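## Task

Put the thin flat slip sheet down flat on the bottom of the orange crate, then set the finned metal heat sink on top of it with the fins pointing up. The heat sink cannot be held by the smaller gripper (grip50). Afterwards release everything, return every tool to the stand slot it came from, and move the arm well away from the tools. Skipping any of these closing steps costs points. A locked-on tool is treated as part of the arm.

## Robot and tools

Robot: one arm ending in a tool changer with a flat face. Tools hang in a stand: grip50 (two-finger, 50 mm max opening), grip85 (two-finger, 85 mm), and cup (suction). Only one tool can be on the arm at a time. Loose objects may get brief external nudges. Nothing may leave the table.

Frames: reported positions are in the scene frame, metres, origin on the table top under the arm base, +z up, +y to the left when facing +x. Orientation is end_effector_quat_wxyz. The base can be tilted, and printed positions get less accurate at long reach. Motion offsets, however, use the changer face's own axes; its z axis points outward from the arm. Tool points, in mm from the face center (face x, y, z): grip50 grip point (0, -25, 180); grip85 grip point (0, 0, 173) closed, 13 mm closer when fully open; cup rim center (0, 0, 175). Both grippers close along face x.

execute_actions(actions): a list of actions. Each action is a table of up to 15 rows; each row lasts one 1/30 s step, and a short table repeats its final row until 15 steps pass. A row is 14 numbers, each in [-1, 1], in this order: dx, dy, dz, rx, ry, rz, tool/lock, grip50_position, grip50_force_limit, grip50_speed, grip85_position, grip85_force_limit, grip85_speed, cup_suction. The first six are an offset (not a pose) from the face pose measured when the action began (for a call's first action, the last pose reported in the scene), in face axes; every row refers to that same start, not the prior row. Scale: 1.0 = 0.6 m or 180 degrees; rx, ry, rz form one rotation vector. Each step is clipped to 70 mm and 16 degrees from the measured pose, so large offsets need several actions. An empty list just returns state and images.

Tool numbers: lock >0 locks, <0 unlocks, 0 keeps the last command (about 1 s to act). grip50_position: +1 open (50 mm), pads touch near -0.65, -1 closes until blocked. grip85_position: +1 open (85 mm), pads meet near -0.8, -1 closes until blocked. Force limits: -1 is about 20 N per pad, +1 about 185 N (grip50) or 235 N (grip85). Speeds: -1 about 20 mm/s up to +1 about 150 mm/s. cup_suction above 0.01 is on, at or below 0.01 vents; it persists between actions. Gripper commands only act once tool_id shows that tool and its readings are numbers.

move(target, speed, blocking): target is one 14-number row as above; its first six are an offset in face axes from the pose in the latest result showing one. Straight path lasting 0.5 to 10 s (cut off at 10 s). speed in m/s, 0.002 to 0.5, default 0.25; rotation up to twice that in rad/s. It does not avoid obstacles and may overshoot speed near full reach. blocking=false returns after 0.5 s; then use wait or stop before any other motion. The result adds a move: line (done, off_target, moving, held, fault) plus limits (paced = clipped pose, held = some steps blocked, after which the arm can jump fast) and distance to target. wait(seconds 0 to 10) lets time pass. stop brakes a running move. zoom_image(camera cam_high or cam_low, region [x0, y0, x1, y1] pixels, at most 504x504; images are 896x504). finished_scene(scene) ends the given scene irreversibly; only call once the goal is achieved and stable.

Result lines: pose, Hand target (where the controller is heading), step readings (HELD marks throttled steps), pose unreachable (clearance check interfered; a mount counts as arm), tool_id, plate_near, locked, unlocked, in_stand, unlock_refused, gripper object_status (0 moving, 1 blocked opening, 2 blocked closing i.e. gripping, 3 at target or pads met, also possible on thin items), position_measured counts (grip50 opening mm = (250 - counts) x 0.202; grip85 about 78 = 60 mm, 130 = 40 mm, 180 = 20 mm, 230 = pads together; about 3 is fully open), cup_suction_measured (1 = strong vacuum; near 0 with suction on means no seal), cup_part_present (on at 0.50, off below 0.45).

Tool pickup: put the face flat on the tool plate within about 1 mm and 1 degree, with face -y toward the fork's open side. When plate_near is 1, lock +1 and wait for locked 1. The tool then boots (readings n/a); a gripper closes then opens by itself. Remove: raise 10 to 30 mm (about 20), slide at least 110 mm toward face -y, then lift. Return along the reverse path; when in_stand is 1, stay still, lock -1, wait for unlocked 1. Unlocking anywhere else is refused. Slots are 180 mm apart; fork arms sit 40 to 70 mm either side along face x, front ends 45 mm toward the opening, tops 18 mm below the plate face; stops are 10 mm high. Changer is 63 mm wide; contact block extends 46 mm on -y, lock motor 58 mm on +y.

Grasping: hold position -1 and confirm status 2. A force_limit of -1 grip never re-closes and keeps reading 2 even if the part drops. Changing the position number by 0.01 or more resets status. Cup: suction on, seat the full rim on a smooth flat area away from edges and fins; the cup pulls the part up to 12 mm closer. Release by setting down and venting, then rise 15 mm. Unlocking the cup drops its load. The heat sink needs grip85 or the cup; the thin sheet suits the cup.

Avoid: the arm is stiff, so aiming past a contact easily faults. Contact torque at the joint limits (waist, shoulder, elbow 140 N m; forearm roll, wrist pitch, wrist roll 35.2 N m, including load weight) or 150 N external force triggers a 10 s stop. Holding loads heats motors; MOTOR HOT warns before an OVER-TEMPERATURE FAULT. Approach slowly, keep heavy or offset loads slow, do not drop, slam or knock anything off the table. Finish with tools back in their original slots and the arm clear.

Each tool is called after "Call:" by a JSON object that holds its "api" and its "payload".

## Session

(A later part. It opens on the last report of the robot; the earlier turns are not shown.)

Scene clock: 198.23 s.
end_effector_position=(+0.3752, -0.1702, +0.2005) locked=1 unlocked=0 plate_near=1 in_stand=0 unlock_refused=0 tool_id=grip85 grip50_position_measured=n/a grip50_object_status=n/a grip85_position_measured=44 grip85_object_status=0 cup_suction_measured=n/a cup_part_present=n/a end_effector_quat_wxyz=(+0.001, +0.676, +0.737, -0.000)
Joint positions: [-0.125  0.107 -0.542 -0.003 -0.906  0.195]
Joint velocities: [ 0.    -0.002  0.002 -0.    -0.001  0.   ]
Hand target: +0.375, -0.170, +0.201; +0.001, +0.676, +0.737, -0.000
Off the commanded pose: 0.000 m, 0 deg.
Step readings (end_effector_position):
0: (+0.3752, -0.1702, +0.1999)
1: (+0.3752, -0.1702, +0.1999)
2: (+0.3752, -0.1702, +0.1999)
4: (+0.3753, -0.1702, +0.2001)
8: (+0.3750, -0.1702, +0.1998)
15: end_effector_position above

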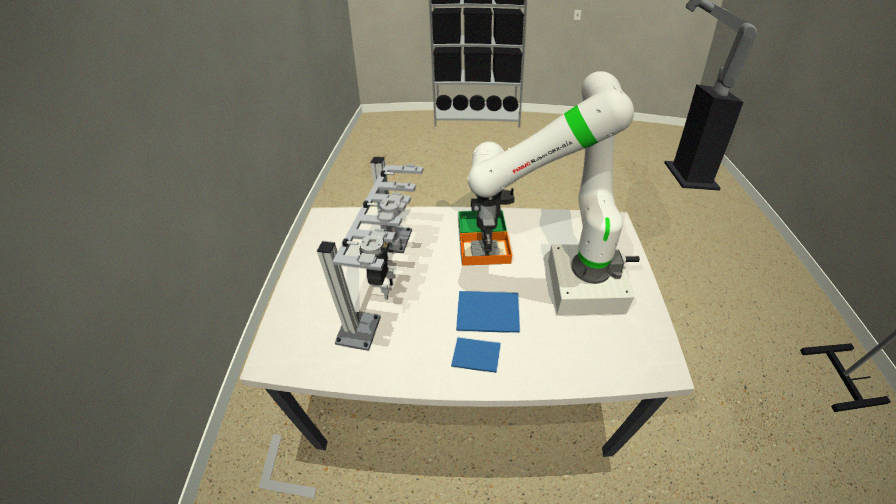

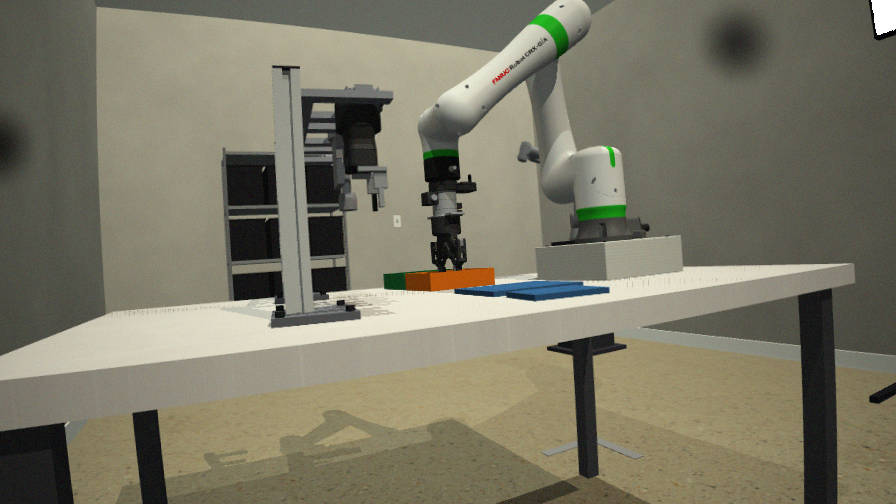

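Call:
{"api": "move", "payload": {"target": [0,0,-0.06,0,0,0,0,1,0,0,0.68,-0.3,-0.2,0], "speed": 0.12}}

Call:
{"api": "move", "payload": {"target": [0.0051,0.2654,-0.2417,0,0,0.0689,0,1,0,0,1,-0.3,0,0], "speed": 0.3}}

Call:
{"api": "zoom_image", "payload": {"camera": "cam_high", "region": [450, 200, 520, 270]}}

Scene clock: 200.73 s.
end_effector_position=(+0.3752, -0.1702, +0.2364) locked=1 unlocked=0 plate_near=1 in_stand=0 unlock_refused=0 tool_id=grip85 grip50_position_measured=n/a grip50_object_status=n/a grip85_position_measured=44 grip85_object_status=3 cup_suction_measured=n/a cup_part_present=n/a end_effector_quat_wxyz=(+0.001, +0.676, +0.737, -0.000)
Joint positions: [-0.125  0.049 -0.504 -0.003 -1.002  0.194]
Joint velocities: [-0.    -0.001  0.     0.001 -0.003  0.   ]
Hand target: +0.375, -0.170, +0.236; +0.001, +0.676, +0.737, -0.000
Off the commanded pose: 0.000 m, 0 deg.
move: done

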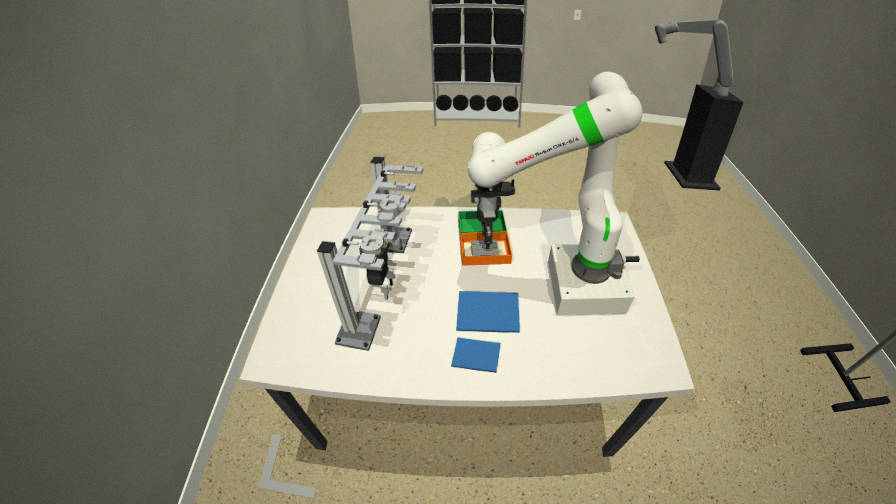

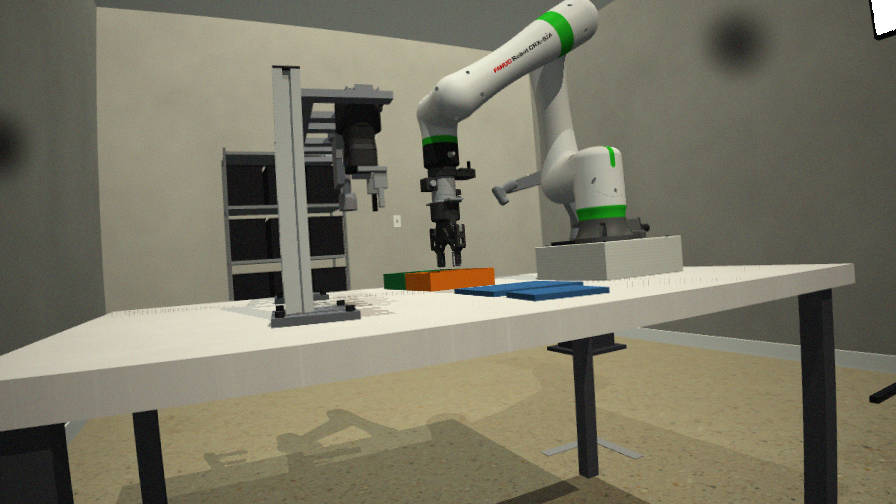

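Scene clock: 202.00 s.
end_effector_position=(+0.5339, -0.1537, +0.3811) locked=1 unlocked=0 plate_near=1 in_stand=0 unlock_refused=0 tool_id=grip85 grip50_position_measured=n/a grip50_object_status=n/a grip85_position_measured=3 grip85_object_status=3 cup_suction_measured=n/a cup_part_present=n/a end_effector_quat_wxyz=(+0.001, +0.752, +0.659, -0.000)
Joint positions: [-0.064  0.265  0.113 -0.001 -1.403 -0.085]
Joint velocities: [-0.004  0.001  0.003  0.001 -0.001 -0.   ]
Hand target: +0.534, -0.154, +0.381; +0.001, +0.752, +0.659, -0.000
Off the commanded pose: 0.001 m, 0 deg.
move: done

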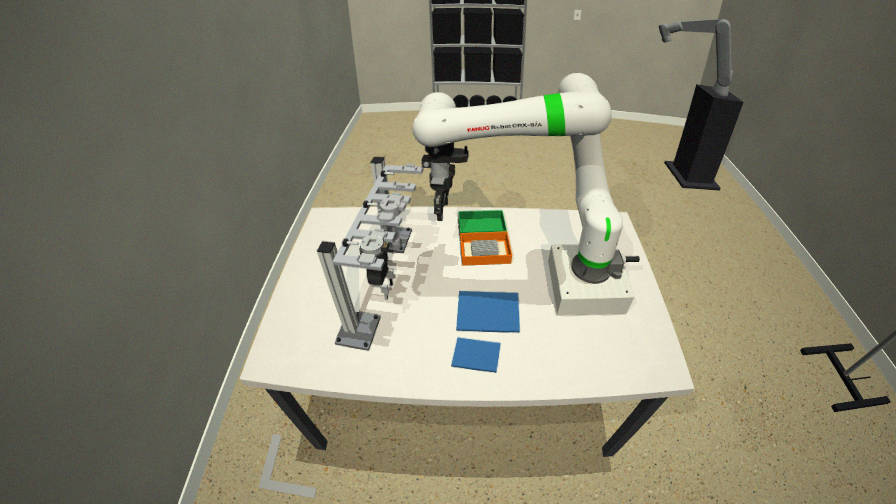

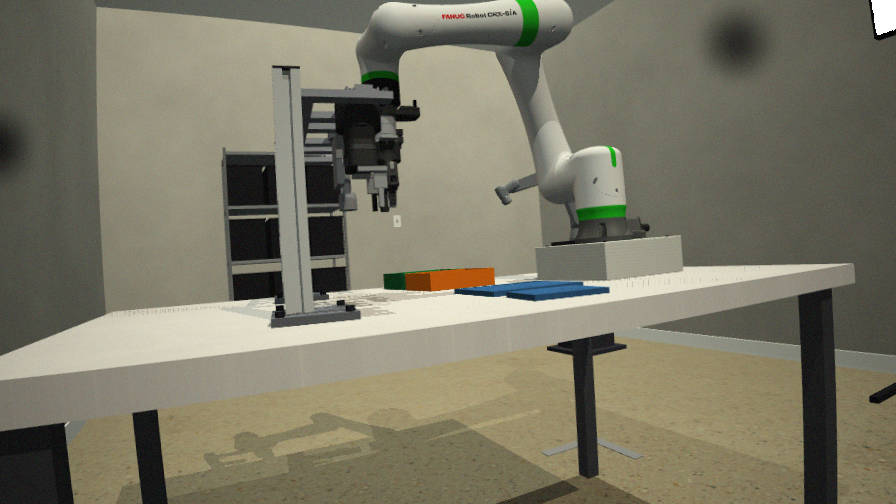

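Region (450, 200, 520, 270) of cam_high's 896x504 image, scaled by 7.200, with more detail than that image has.

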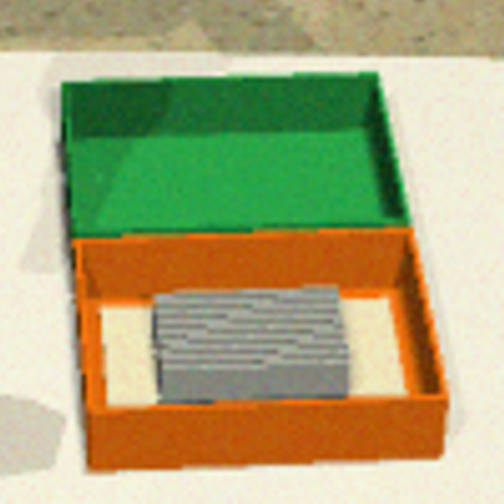

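Call:
{"api": "move", "payload": {"target": [0.0002,0.1997,0.001,0,0,0,0,1,0,0,1,-0.3,0,0], "speed": 0.2}}

Scene clock: 204.97 s.
end_effector_position=(+0.6526, -0.1694, +0.3804) locked=1 unlocked=0 plate_near=1 in_stand=0 unlock_refused=0 tool_id=grip85 grip50_position_measured=n/a grip50_object_status=n/a grip85_position_measured=3 grip85_object_status=3 cup_suction_measured=n/a cup_part_present=n/a end_effector_quat_wxyz=(+0.001, +0.752, +0.659, -0.000)
Joint positions: [-0.08   0.578  0.551 -0.002 -1.528 -0.069]
Joint velocities: [-0.     0.002  0.002  0.001 -0.001  0.   ]
Hand target: +0.653, -0.169, +0.380; +0.001, +0.752, +0.659, -0.000
Off the commanded pose: 0.000 m, 0 deg.
move: done

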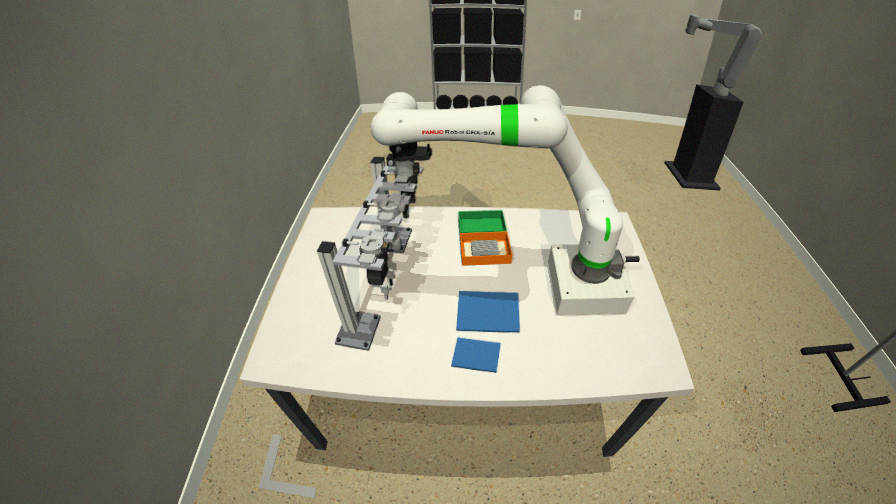

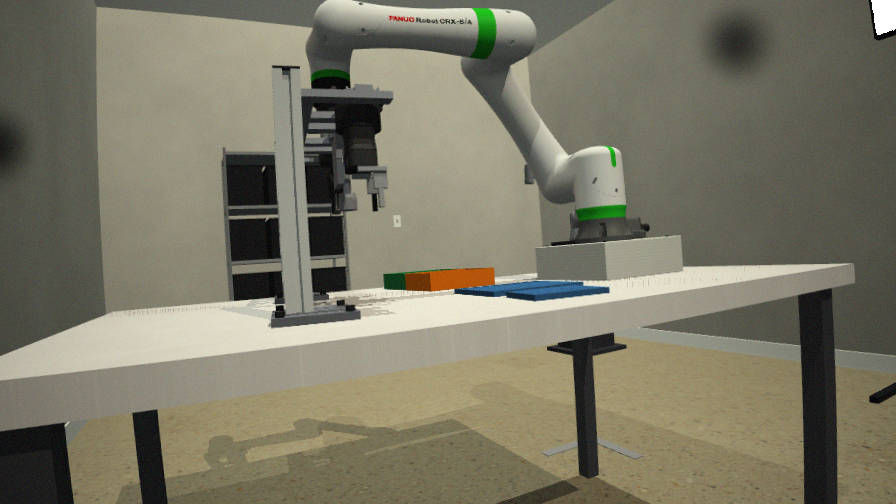

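Call:
{"api": "execute_actions", "payload": {"actions": [[[0,0.0001,0.0012,0,0,0,0,1,0,0,1,-0.3,0,0],[0,0.0001,0.003,0,0,0,0,1,0,0,1,-0.3,0,0],[0,0.0001,0.0052,0,0,0,0,1,0,0,1,-0.3,0,0],[0,0.0001,0.0076,0,0,0,0,1,0,0,1,-0.3,0,0],[0,0.0001,0.0099,0,0,0,0,1,0,0,1,-0.3,0,0],[0,0.0001,0.0119,0,0,0,0,1,0,0,1,-0.3,0,0],[0,0.0001,0.0135,0,0,0,0,1,0,0,1,-0.3,0,0],[0,0.0001,0.0147,0,0,0,0,1,0,0,1,-0.3,0,0],[0,0.0001,0.0157,0,0,0,0,1,0,0,1,-0.3,0,0],[0,0.0001,0.0165,0,0,0,0,1,0,0,1,-0.3,0,0]]]}}

Scene clock: 207.00 s.
end_effector_position=(+0.6527, -0.1695, +0.3706) locked=1 unlocked=0 plate_near=1 in_stand=0 unlock_refused=0 tool_id=grip85 grip50_position_measured=n/a grip50_object_status=n/a grip85_position_measured=3 grip85_object_status=3 cup_suction_measured=n/a cup_part_present=n/a end_effector_quat_wxyz=(+0.001, +0.752, +0.659, -0.000)
Joint positions: [-0.08   0.58   0.531 -0.002 -1.506 -0.069]
Joint velocities: [ 0.    -0.    -0.004  0.     0.004  0.   ]
Hand target: +0.653, -0.169, +0.370; +0.001, +0.752, +0.659, -0.000
Off the commanded pose: 0.000 m, 0 deg.
Step readings (end_effector_position):
0: (+0.6527, -0.1695, +0.3803)
1: (+0.6527, -0.1695, +0.3803)
2: (+0.6527, -0.1695, +0.3803)
4: (+0.6526, -0.1695, +0.3789)
8: (+0.6526, -0.1695, +0.3739)
15: end_effector_position above

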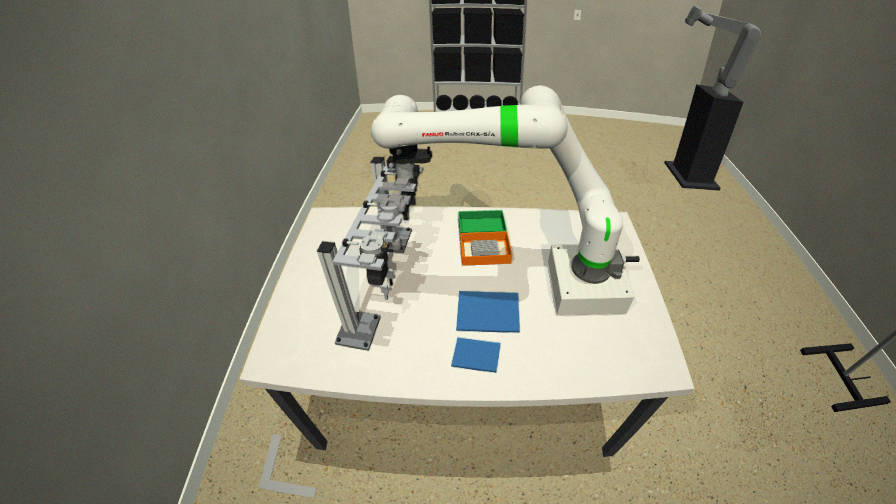

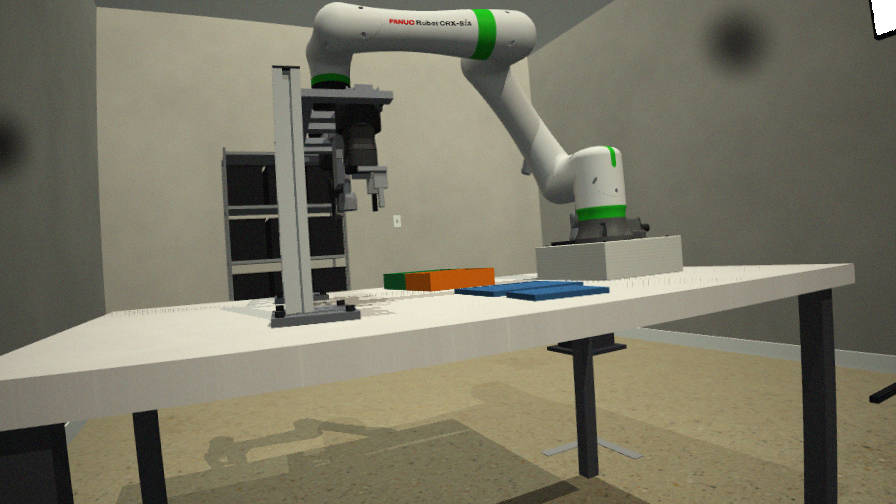

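Call:
{"api": "execute_actions", "payload": {"actions": [[[0,0,0.001,0,0,0,0,1,0,0,1,-0.3,0,0],[0,0,0.002,0,0,0,0,1,0,0,1,-0.3,0,0],[0,0,0.003,0,0,0,0,1,0,0,1,-0.3,0,0],[0,0,0.004,0,0,0,0,1,0,0,1,-0.3,0,0]]]}}

Scene clock: 208.73 s.
end_effector_position=(+0.6527, -0.1695, +0.3682) locked=1 unlocked=0 plate_near=1 in_stand=0 unlock_refused=0 tool_id=grip85 grip50_position_measured=n/a grip50_object_status=n/a grip85_position_measured=3 grip85_object_status=3 cup_suction_measured=n/a cup_part_present=n/a end_effector_quat_wxyz=(+0.001, +0.752, +0.659, -0.000)
Joint positions: [-0.08   0.58   0.526 -0.002 -1.5   -0.069]
Joint velocities: [ 0.001  0.    -0.     0.     0.001  0.001]
Hand target: +0.653, -0.169, +0.368; +0.001, +0.752, +0.659, -0.000
Off the commanded pose: 0.000 m, 0 deg.
Step readings (end_effector_position):
0: (+0.6527, -0.1695, +0.3705)
1: (+0.6527, -0.1695, +0.3704)
2: (+0.6527, -0.1695, +0.3703)
4: (+0.6527, -0.1695, +0.3694)
8: (+0.6527, -0.1695, +0.3683)
15: end_effector_position above

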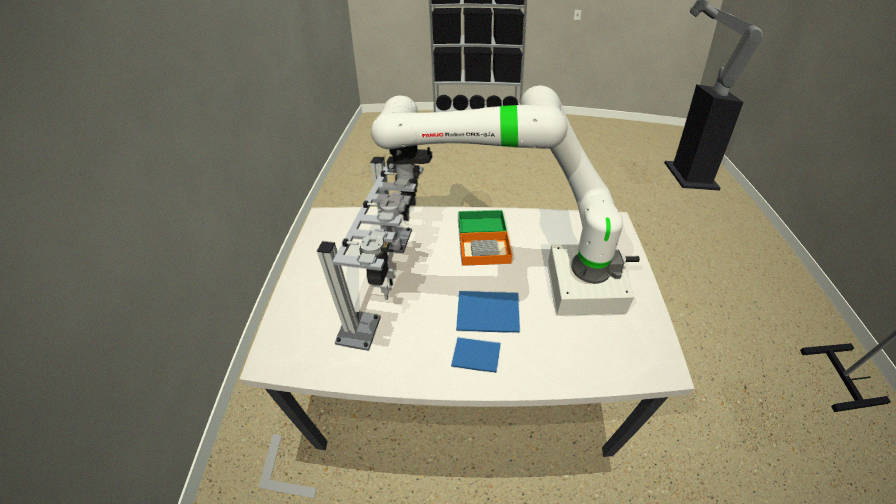

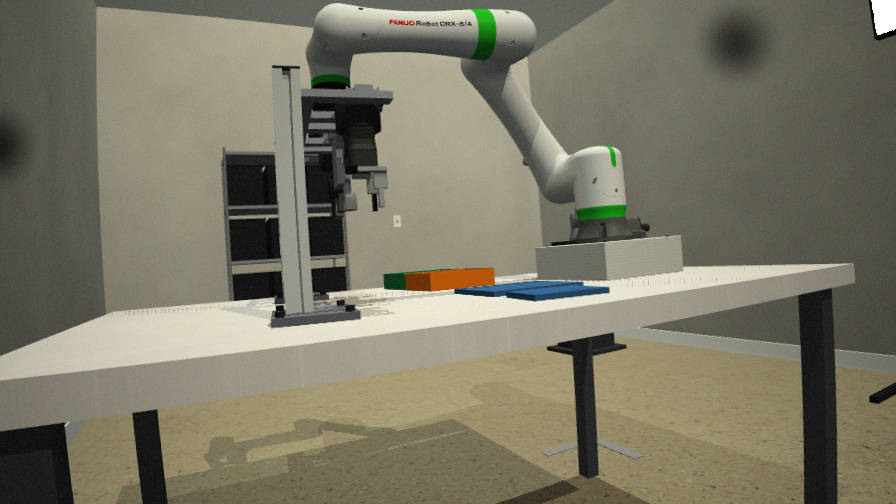

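Free. Lower to 0.3618.

Call:
{"api": "execute_actions", "payload": {"actions": [[[0,0,0.001,0,0,0,0,1,0,0,1,-0.3,0,0],[0,0,0.0024,0,0,0,0,1,0,0,1,-0.3,0,0],[0,0,0.004,0,0,0,0,1,0,0,1,-0.3,0,0],[0,0,0.0056,0,0,0,0,1,0,0,1,-0.3,0,0],[0,0,0.0071,0,0,0,0,1,0,0,1,-0.3,0,0],[0,0,0.0083,0,0,0,0,1,0,0,1,-0.3,0,0],[0,0,0.0092,0,0,0,0,1,0,0,1,-0.3,0,0],[0,0,0.0099,0,0,0,0,1,0,0,1,-0.3,0,0],[0,0,0.0104,0,0,0,0,1,0,0,1,-0.3,0,0],[0,0,0.0107,0,0,0,0,1,0,0,1,-0.3,0,0]]]}}

Scene clock: 210.70 s.
end_effector_position=(+0.6528, -0.1695, +0.3619) locked=1 unlocked=0 plate_near=1 in_stand=1 unlock_refused=0 tool_id=grip85 grip50_position_measured=n/a grip50_object_status=n/a grip85_position_measured=3 grip85_object_status=3 cup_suction_measured=n/a cup_part_present=n/a end_effector_quat_wxyz=(+0.001, +0.752, +0.659, -0.000)
Joint positions: [-0.08   0.582  0.513 -0.001 -1.486 -0.069]
Joint velocities: [ 0.001 -0.    -0.001 -0.001  0.001 -0.002]
Hand target: +0.653, -0.170, +0.362; +0.001, +0.752, +0.659, -0.000
Off the commanded pose: 0.000 m, 0 deg.
Step readings (end_effector_position):
0: (+0.6527, -0.1695, +0.3682)
1: (+0.6527, -0.1695, +0.3681)
2: (+0.6526, -0.1695, +0.3680)
4: (+0.6528, -0.1695, +0.3670)
8: (+0.6529, -0.1696, +0.3635)
15: end_effector_position above

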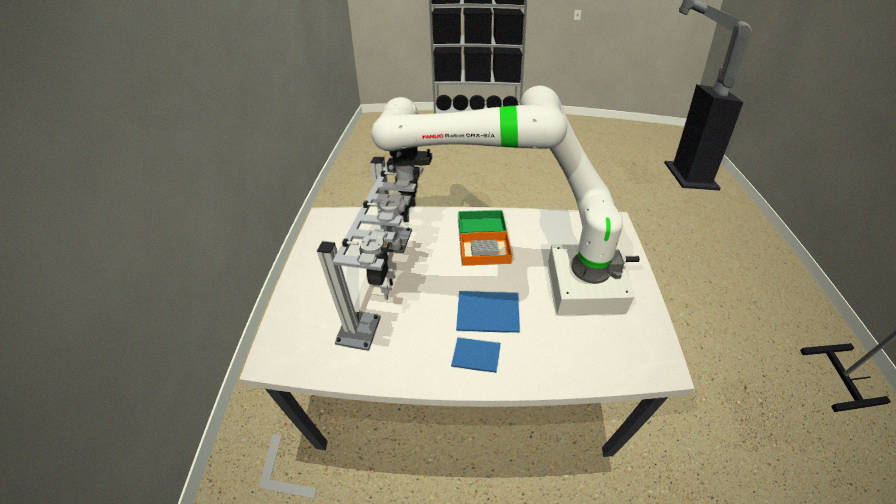

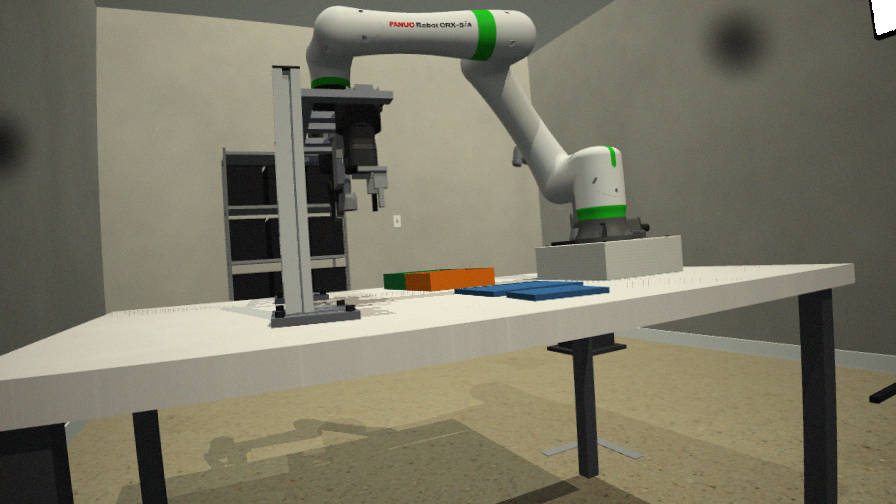

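Call:
{"api": "execute_actions", "payload": {"actions": [[[0,0.0003,0,0,0,0,0,1,0,0,1,-0.3,0,0],[0,0.0006,0,0,0,0,0,1,0,0,1,-0.3,0,0],[0,0.0009,0,0,0,0,0,1,0,0,1,-0.3,0,0],[0,0.0009,0,0,0,0,0,1,0,0,1,-0.3,0,0],[0,0.0009,0,0,0,0,0,1,0,0,1,-0.3,0,0],[0,0.0009,0,0,0,0,0,1,0,0,1,-0.3,0,0],[0,0.0009,0,0,0,0,0,1,0,0,1,-0.3,0,0],[0,0.0009,0,0,0,0,0,1,0,0,1,-0.3,0,0],[0,0.0009,0,0,0,0,0,1,0,0,1,-0.3,0,0],[0,0.0009,0,0,0,0,-1,1,0,0,1,-0.3,0,0]]]}}

Scene clock: 212.90 s.
end_effector_position=(+0.6532, -0.1695, +0.3616) locked=0 unlocked=0 plate_near=1 in_stand=1 unlock_refused=0 tool_id=none grip50_position_measured=n/a grip50_object_status=n/a grip85_position_measured=n/a grip85_object_status=n/a cup_suction_measured=n/a cup_part_present=n/a end_effector_quat_wxyz=(+0.001, +0.752, +0.659, -0.000)
Joint positions: [-0.08   0.583  0.515 -0.002 -1.487 -0.069]
Joint velocities: [ 0.001  0.     0.001 -0.001  0.001 -0.   ]
Hand target: +0.653, -0.170, +0.362; +0.001, +0.752, +0.659, -0.000
Off the commanded pose: 0.000 m, 0 deg.
Step readings (end_effector_position):
0: (+0.6527, -0.1695, +0.3618)
1: (+0.6527, -0.1695, +0.3618)
2: (+0.6527, -0.1695, +0.3617)
4: (+0.6528, -0.1695, +0.3616)
8: (+0.6530, -0.1695, +0.3616)
15: end_effector_position above

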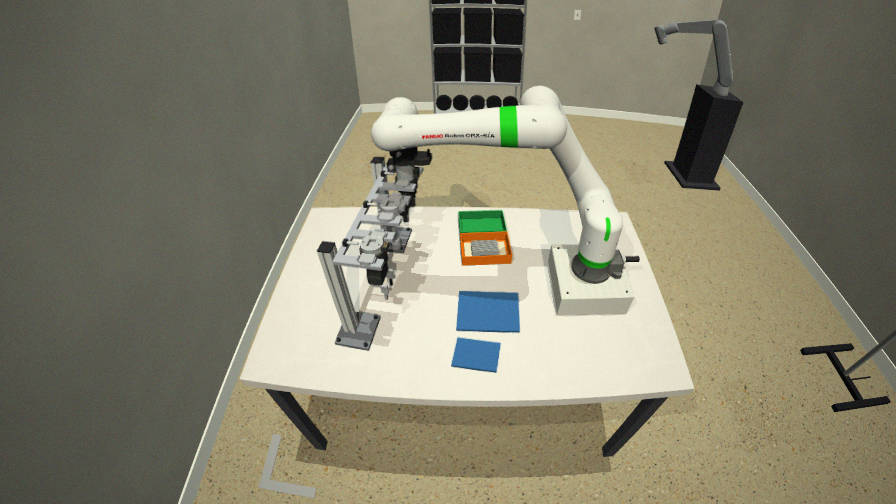

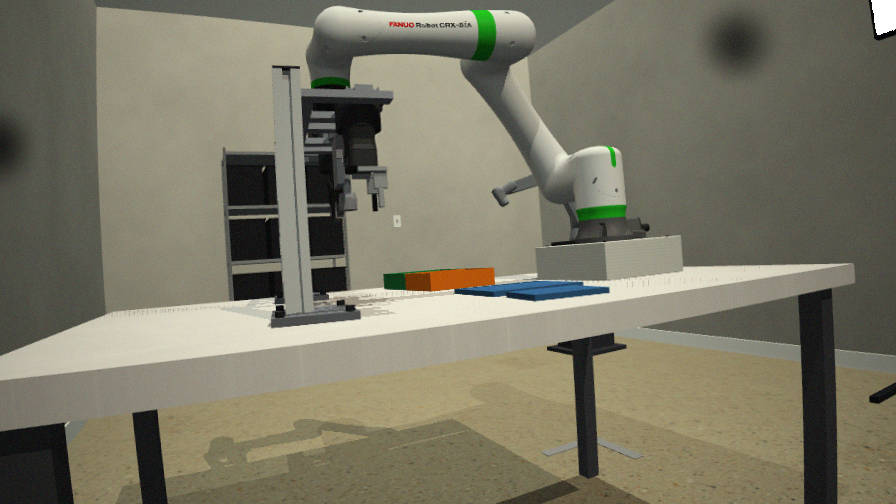

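Call:
{"api": "wait", "payload": {"seconds": 0.2}}

Scene clock: 213.83 s.
end_effector_position=(+0.6533, -0.1696, +0.3619) locked=0 unlocked=1 plate_near=1 in_stand=1 unlock_refused=0 tool_id=none grip50_position_measured=n/a grip50_object_status=n/a grip85_position_measured=n/a grip85_object_status=n/a cup_suction_measured=n/a cup_part_present=n/a end_effector_quat_wxyz=(+0.001, +0.752, +0.659, -0.000)
Joint positions: [-0.08   0.583  0.516 -0.002 -1.487 -0.069]
Joint velocities: [ 0.001  0.    -0.    -0.002  0.001  0.   ]
Hand target: +0.653, -0.170, +0.362; +0.001, +0.752, +0.659, -0.000
Off the commanded pose: 0.000 m, 0 deg.
wait: 0.20 s; at rest from the start

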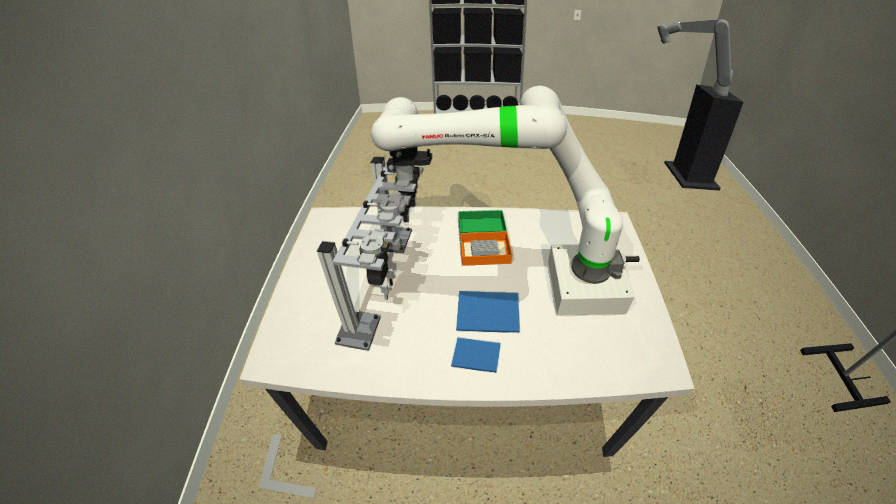

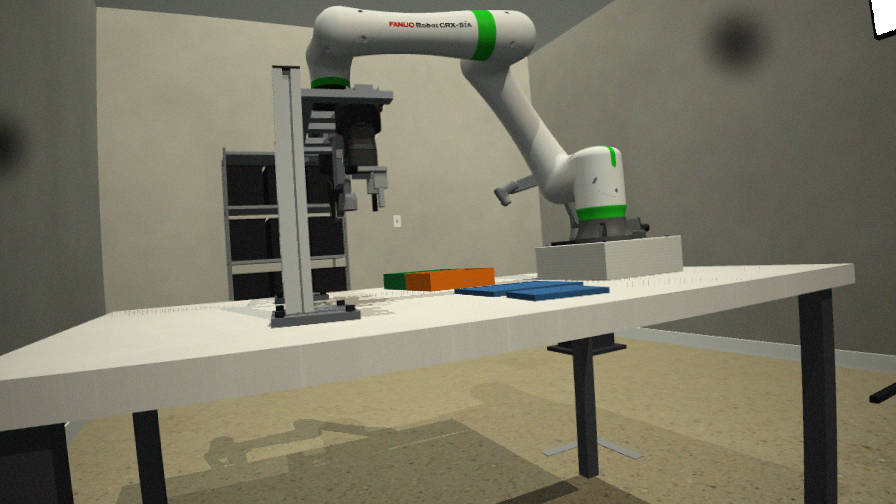

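Call:
{"api": "move", "payload": {"target": [0,0,-0.04,0,0,0,0,1,0,0,1,-0.3,0,0], "speed": 0.08}}

Scene clock: 216.53 s.
end_effector_position=(+0.6533, -0.1696, +0.3859) locked=0 unlocked=1 plate_near=0 in_stand=0 unlock_refused=0 tool_id=none grip50_position_measured=n/a grip50_object_status=n/a grip85_position_measured=n/a grip85_object_status=n/a cup_suction_measured=n/a cup_part_present=n/a end_effector_quat_wxyz=(+0.001, +0.752, +0.659, -0.000)
Joint positions: [-0.08   0.579  0.566 -0.001 -1.541 -0.069]
Joint velocities: [ 0.001  0.     0.002 -0.001 -0.002  0.   ]
Hand target: +0.653, -0.170, +0.386; +0.001, +0.752, +0.659, -0.000
Off the commanded pose: 0.000 m, 0 deg.
move: done

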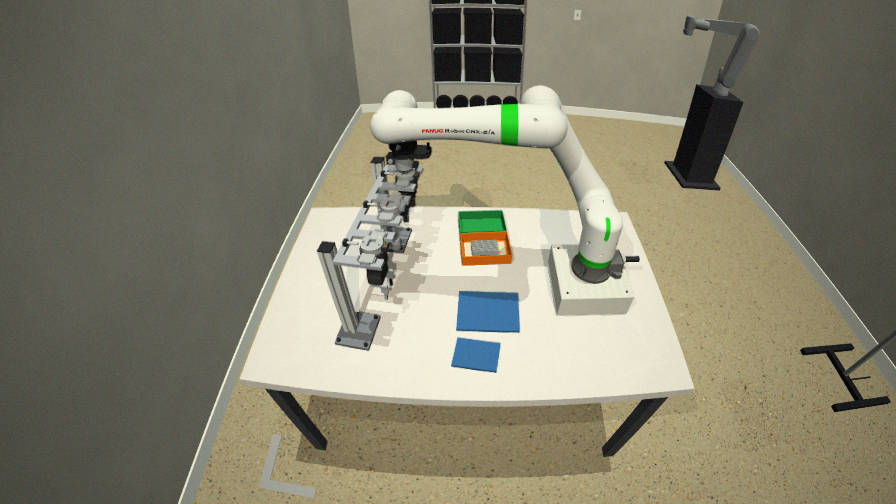

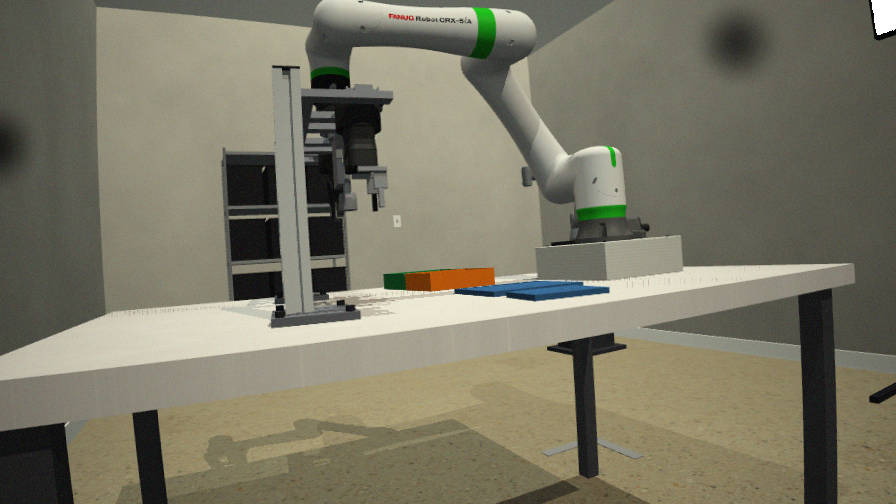

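Call:
{"api": "move", "payload": {"target": [0,-0.5,-0.15,0,0,0,0,1,0,0,1,-0.3,0,0], "speed": 0.35}}

Call:
{"api": "zoom_image", "payload": {"camera": "cam_high", "region": [330, 140, 530, 310]}}

Scene clock: 219.17 s.
end_effector_position=(+0.3561, -0.1297, +0.4762) locked=0 unlocked=1 plate_near=0 in_stand=0 unlock_refused=0 tool_id=none grip50_position_measured=n/a grip50_object_status=n/a grip85_position_measured=n/a grip85_object_status=n/a cup_suction_measured=n/a cup_part_present=n/a end_effector_quat_wxyz=(+0.001, +0.752, +0.659, -0.000)
Joint positions: [-0.02  -0.203 -0.153 -0.001 -1.604 -0.129]
Joint velocities: [-0.001 -0.003 -0.001  0.001 -0.002 -0.001]
Hand target: +0.356, -0.130, +0.476; +0.001, +0.752, +0.659, -0.000
Off the commanded pose: 0.001 m, 0 deg.
move: done; limits=paced

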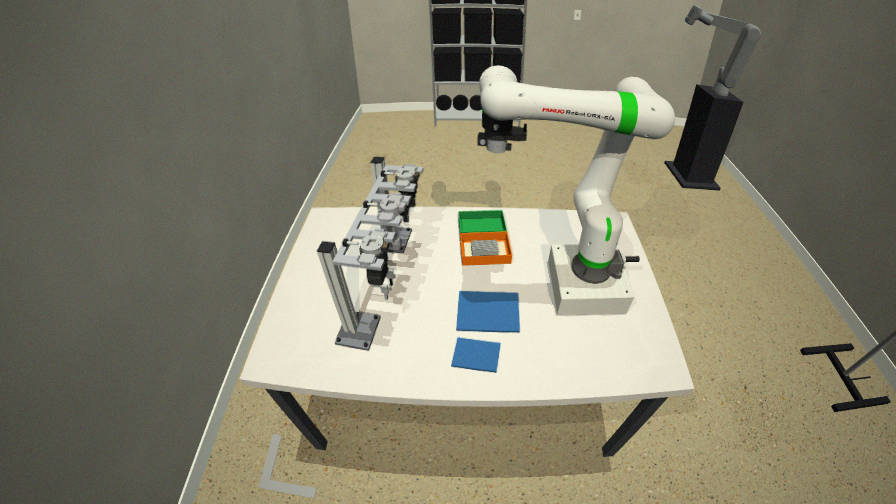

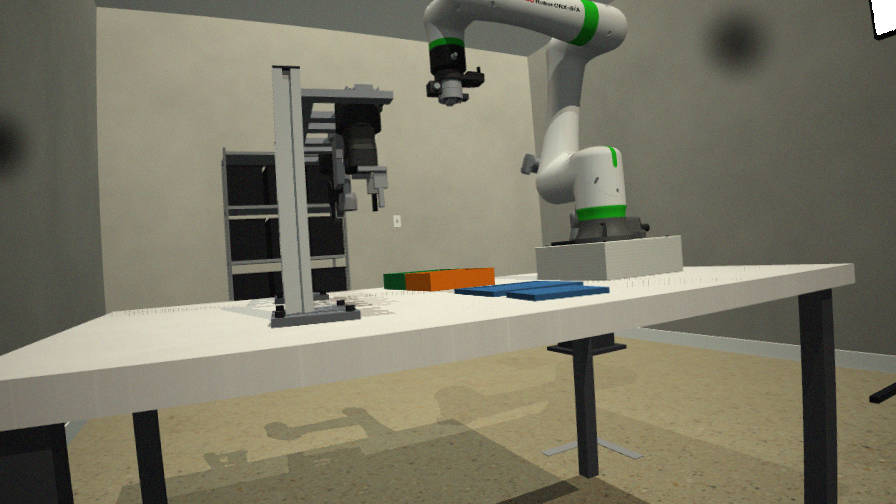

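Region (330, 140, 530, 310) of cam_high's 896x504 image, scaled by 2.520, with more detail than that image has; it fills the top 428 rows of this view, and the rest is white.

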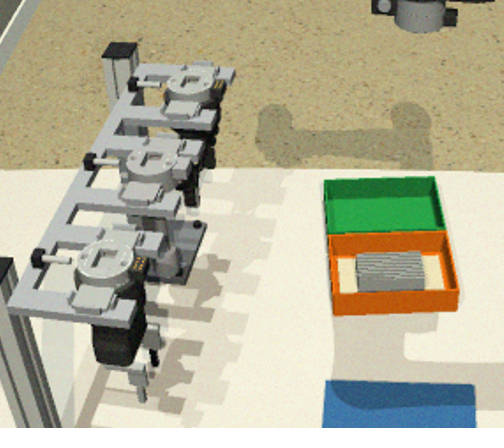

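All tools are hung, the heat sink stands on the sheet in the orange crate, and the arm is clear.

Call:
{"api": "finished_scene", "payload": {"scene": 2}}

The scene is finished: the task was done.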